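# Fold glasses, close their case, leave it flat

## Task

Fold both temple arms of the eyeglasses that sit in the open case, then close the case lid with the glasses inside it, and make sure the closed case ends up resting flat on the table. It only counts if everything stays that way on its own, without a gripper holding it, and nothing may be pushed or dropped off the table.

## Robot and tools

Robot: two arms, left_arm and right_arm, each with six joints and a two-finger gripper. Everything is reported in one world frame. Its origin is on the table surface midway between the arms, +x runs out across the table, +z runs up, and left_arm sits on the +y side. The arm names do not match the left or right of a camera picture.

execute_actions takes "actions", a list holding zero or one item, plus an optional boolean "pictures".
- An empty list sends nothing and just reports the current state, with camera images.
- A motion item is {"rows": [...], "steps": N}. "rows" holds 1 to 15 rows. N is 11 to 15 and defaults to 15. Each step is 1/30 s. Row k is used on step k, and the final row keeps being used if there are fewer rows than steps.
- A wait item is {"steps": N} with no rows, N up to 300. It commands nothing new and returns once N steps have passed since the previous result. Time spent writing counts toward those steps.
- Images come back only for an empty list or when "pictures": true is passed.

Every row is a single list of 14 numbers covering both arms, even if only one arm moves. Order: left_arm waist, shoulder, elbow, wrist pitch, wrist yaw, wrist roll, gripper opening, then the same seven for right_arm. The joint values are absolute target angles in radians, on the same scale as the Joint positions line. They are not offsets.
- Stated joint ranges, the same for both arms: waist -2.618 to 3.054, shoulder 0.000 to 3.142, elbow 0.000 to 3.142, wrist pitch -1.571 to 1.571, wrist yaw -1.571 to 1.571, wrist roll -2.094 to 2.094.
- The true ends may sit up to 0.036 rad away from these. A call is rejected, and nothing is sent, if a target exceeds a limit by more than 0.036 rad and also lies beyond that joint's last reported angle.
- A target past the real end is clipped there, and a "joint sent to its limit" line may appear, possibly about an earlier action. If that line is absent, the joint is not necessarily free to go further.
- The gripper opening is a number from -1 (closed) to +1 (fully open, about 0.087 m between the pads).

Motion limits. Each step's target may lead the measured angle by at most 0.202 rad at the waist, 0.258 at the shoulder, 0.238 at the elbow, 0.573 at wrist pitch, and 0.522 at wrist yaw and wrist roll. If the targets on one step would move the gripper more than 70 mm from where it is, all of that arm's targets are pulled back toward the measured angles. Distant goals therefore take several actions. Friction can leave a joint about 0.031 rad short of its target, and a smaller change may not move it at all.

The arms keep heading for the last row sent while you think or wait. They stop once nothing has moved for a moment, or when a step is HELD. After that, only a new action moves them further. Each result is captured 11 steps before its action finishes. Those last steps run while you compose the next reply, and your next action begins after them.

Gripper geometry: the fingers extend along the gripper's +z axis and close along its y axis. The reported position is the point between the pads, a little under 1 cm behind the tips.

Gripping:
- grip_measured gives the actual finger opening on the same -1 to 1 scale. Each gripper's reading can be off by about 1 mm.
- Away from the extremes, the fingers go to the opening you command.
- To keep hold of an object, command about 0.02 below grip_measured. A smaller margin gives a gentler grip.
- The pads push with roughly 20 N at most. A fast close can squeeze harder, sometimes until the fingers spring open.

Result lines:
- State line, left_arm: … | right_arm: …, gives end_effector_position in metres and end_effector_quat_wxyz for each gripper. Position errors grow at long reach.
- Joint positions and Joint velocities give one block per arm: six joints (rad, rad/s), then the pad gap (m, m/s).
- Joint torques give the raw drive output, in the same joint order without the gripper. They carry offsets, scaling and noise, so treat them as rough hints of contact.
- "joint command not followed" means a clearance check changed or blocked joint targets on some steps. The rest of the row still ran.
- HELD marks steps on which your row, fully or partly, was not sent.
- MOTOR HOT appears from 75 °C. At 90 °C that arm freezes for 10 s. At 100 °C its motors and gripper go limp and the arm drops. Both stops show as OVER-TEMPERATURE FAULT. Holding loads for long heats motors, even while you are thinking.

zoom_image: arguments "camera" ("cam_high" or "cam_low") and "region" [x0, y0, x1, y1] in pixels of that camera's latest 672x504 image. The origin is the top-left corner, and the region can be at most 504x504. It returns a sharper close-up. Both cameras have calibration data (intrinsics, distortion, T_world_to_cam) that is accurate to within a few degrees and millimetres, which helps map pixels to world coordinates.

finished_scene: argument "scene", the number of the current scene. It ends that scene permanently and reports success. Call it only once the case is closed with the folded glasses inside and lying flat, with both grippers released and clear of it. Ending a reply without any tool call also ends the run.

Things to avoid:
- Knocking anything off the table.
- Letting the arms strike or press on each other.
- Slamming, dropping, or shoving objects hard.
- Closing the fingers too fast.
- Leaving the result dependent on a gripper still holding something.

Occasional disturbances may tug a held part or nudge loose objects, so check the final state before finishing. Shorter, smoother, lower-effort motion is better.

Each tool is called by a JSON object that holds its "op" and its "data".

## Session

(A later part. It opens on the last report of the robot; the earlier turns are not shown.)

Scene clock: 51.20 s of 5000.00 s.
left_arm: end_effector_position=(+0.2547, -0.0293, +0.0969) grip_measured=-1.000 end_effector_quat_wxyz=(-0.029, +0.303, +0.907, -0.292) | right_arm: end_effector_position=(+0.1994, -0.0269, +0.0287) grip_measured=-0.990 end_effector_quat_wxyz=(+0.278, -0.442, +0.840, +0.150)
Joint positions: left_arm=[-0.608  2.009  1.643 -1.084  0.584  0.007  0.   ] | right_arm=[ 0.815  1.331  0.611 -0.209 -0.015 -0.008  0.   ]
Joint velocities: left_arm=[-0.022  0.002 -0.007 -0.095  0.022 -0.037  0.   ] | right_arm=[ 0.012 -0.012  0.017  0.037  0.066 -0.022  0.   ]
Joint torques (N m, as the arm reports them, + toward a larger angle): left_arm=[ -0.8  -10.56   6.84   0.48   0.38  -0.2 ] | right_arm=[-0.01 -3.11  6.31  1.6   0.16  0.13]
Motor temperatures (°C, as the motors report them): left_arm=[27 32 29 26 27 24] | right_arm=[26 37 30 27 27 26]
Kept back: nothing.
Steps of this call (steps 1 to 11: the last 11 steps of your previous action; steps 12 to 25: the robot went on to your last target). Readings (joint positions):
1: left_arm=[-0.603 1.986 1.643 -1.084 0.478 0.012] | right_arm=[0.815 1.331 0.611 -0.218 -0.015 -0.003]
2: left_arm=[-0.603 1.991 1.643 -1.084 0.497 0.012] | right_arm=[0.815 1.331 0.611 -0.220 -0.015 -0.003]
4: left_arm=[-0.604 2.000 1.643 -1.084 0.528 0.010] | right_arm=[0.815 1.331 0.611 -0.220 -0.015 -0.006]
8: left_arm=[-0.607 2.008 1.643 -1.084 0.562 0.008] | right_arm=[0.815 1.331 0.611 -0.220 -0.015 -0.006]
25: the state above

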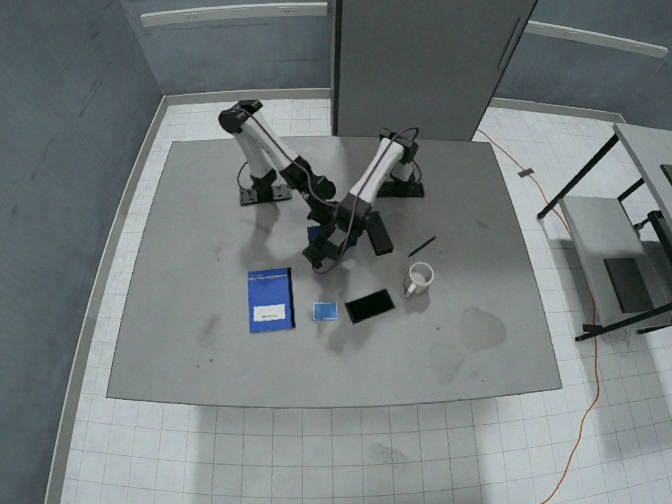

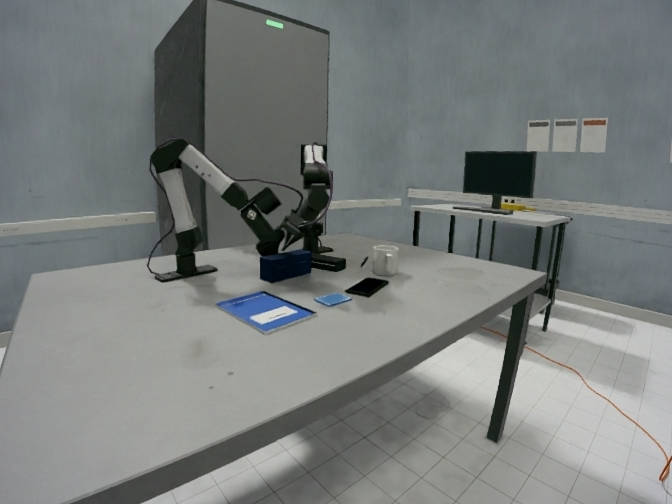

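Closed. Back off.

{"op": "execute_actions", "data": {"actions": [{"rows":[[-0.4,1.85,1.64,-1.1,0.3,0,-1,0.95,1.25,0.6,-0.3,0,0,-1]]}]}}

{"op": "execute_actions", "data": {"actions": [{"steps":20}]}}

{"op": "finished_scene", "data": {"scene": 1}}

Scene clock: 51.80 s of 5000.00 s.
left_arm: end_effector_position=(+0.2929, +0.0140, +0.1074) grip_measured=-1.000 end_effector_quat_wxyz=(+0.026, +0.260, +0.934, -0.245) | right_arm: end_effector_position=(+0.1684, -0.0154, +0.0375) grip_measured=-0.990 end_effector_quat_wxyz=(+0.272, -0.487, +0.814, +0.164)
Joint positions: left_arm=[-0.5    1.949  1.641 -1.089  0.47   0.007  0.   ] | right_arm=[ 0.931  1.279  0.611 -0.256 -0.005 -0.006  0.   ]
Joint velocities: left_arm=[ 1.223 -0.686  0.002 -0.037 -0.916 -0.022  0.   ] | right_arm=[ 0.505 -0.335 -0.012 -0.183 -0.007  0.022  0.   ]
Joint torques (N m, as the arm reports them, + toward a larger angle): left_arm=[  0.99 -14.79   7.05   0.62   0.09  -0.17] | right_arm=[-0.83 -5.27  6.53  1.27  0.11  0.1 ]
Motor temperatures (°C, as the motors report them): left_arm=[27 32 29 26 27 24] | right_arm=[26 37 30 27 27 26]
Steps of this call (steps 1 to 14: the robot went on to your last target; steps 15 to 18: the first 4 steps of this action). Readings (joint positions):
15: left_arm=[-0.597 2.002 1.642 -1.085 0.562 0.007] | right_arm=[0.834 1.324 0.611 -0.219 -0.005 -0.006]
16: left_arm=[-0.575 1.990 1.641 -1.089 0.532 0.007] | right_arm=[0.871 1.308 0.611 -0.238 -0.003 -0.006]
18: the state above

Scene clock: 52.47 s of 5000.00 s.
left_arm: end_effector_position=(+0.3283, +0.0691, +0.1311) grip_measured=-1.000 end_effector_quat_wxyz=(+0.101, +0.212, +0.956, -0.176) | right_arm: end_effector_position=(+0.1615, -0.0194, +0.0368) grip_measured=-0.990 end_effector_quat_wxyz=(+0.262, -0.494, +0.813, +0.160)
Joint positions: left_arm=[-0.393  1.852  1.641 -1.091  0.312  0.006  0.   ] | right_arm=[ 0.946  1.266  0.611 -0.291 -0.006 -0.006  0.   ]
Joint velocities: left_arm=[ 0.002  0.022  0.002 -0.022  0.007  0.007  0.   ] | right_arm=[-0.002 -0.002  0.002 -0.037  0.007 -0.037  0.001]
Joint torques (N m, as the arm reports them, + toward a larger angle): left_arm=[ -0.4  -10.51   7.3    0.84   0.04  -0.19] | right_arm=[ 0.47 -5.71  6.37  1.34  0.07  0.1 ]
Motor temperatures (°C, as the motors report them): left_arm=[27 32 29 26 27 24] | right_arm=[26 37 30 28 27 26]
Kept back: nothing.
Steps of this call (steps 1 to 11: the last 11 steps of your previous action; steps 12 to 20: the robot went on to your last target). Readings (joint positions):
1: left_arm=[-0.458 1.925 1.641 -1.089 0.438 0.007] | right_arm=[0.943 1.271 0.611 -0.261 -0.006 -0.006]
2: left_arm=[-0.421 1.901 1.641 -1.089 0.409 0.007] | right_arm=[0.946 1.267 0.611 -0.265 -0.006 -0.006]
4: left_arm=[-0.378 1.865 1.641 -1.089 0.366 0.007] | right_arm=[0.946 1.266 0.611 -0.273 -0.006 -0.006]
8: left_arm=[-0.385 1.852 1.641 -1.090 0.331 0.006] | right_arm=[0.946 1.266 0.611 -0.285 -0.006 -0.006]
20: the state above

The scene is finished: the task was done.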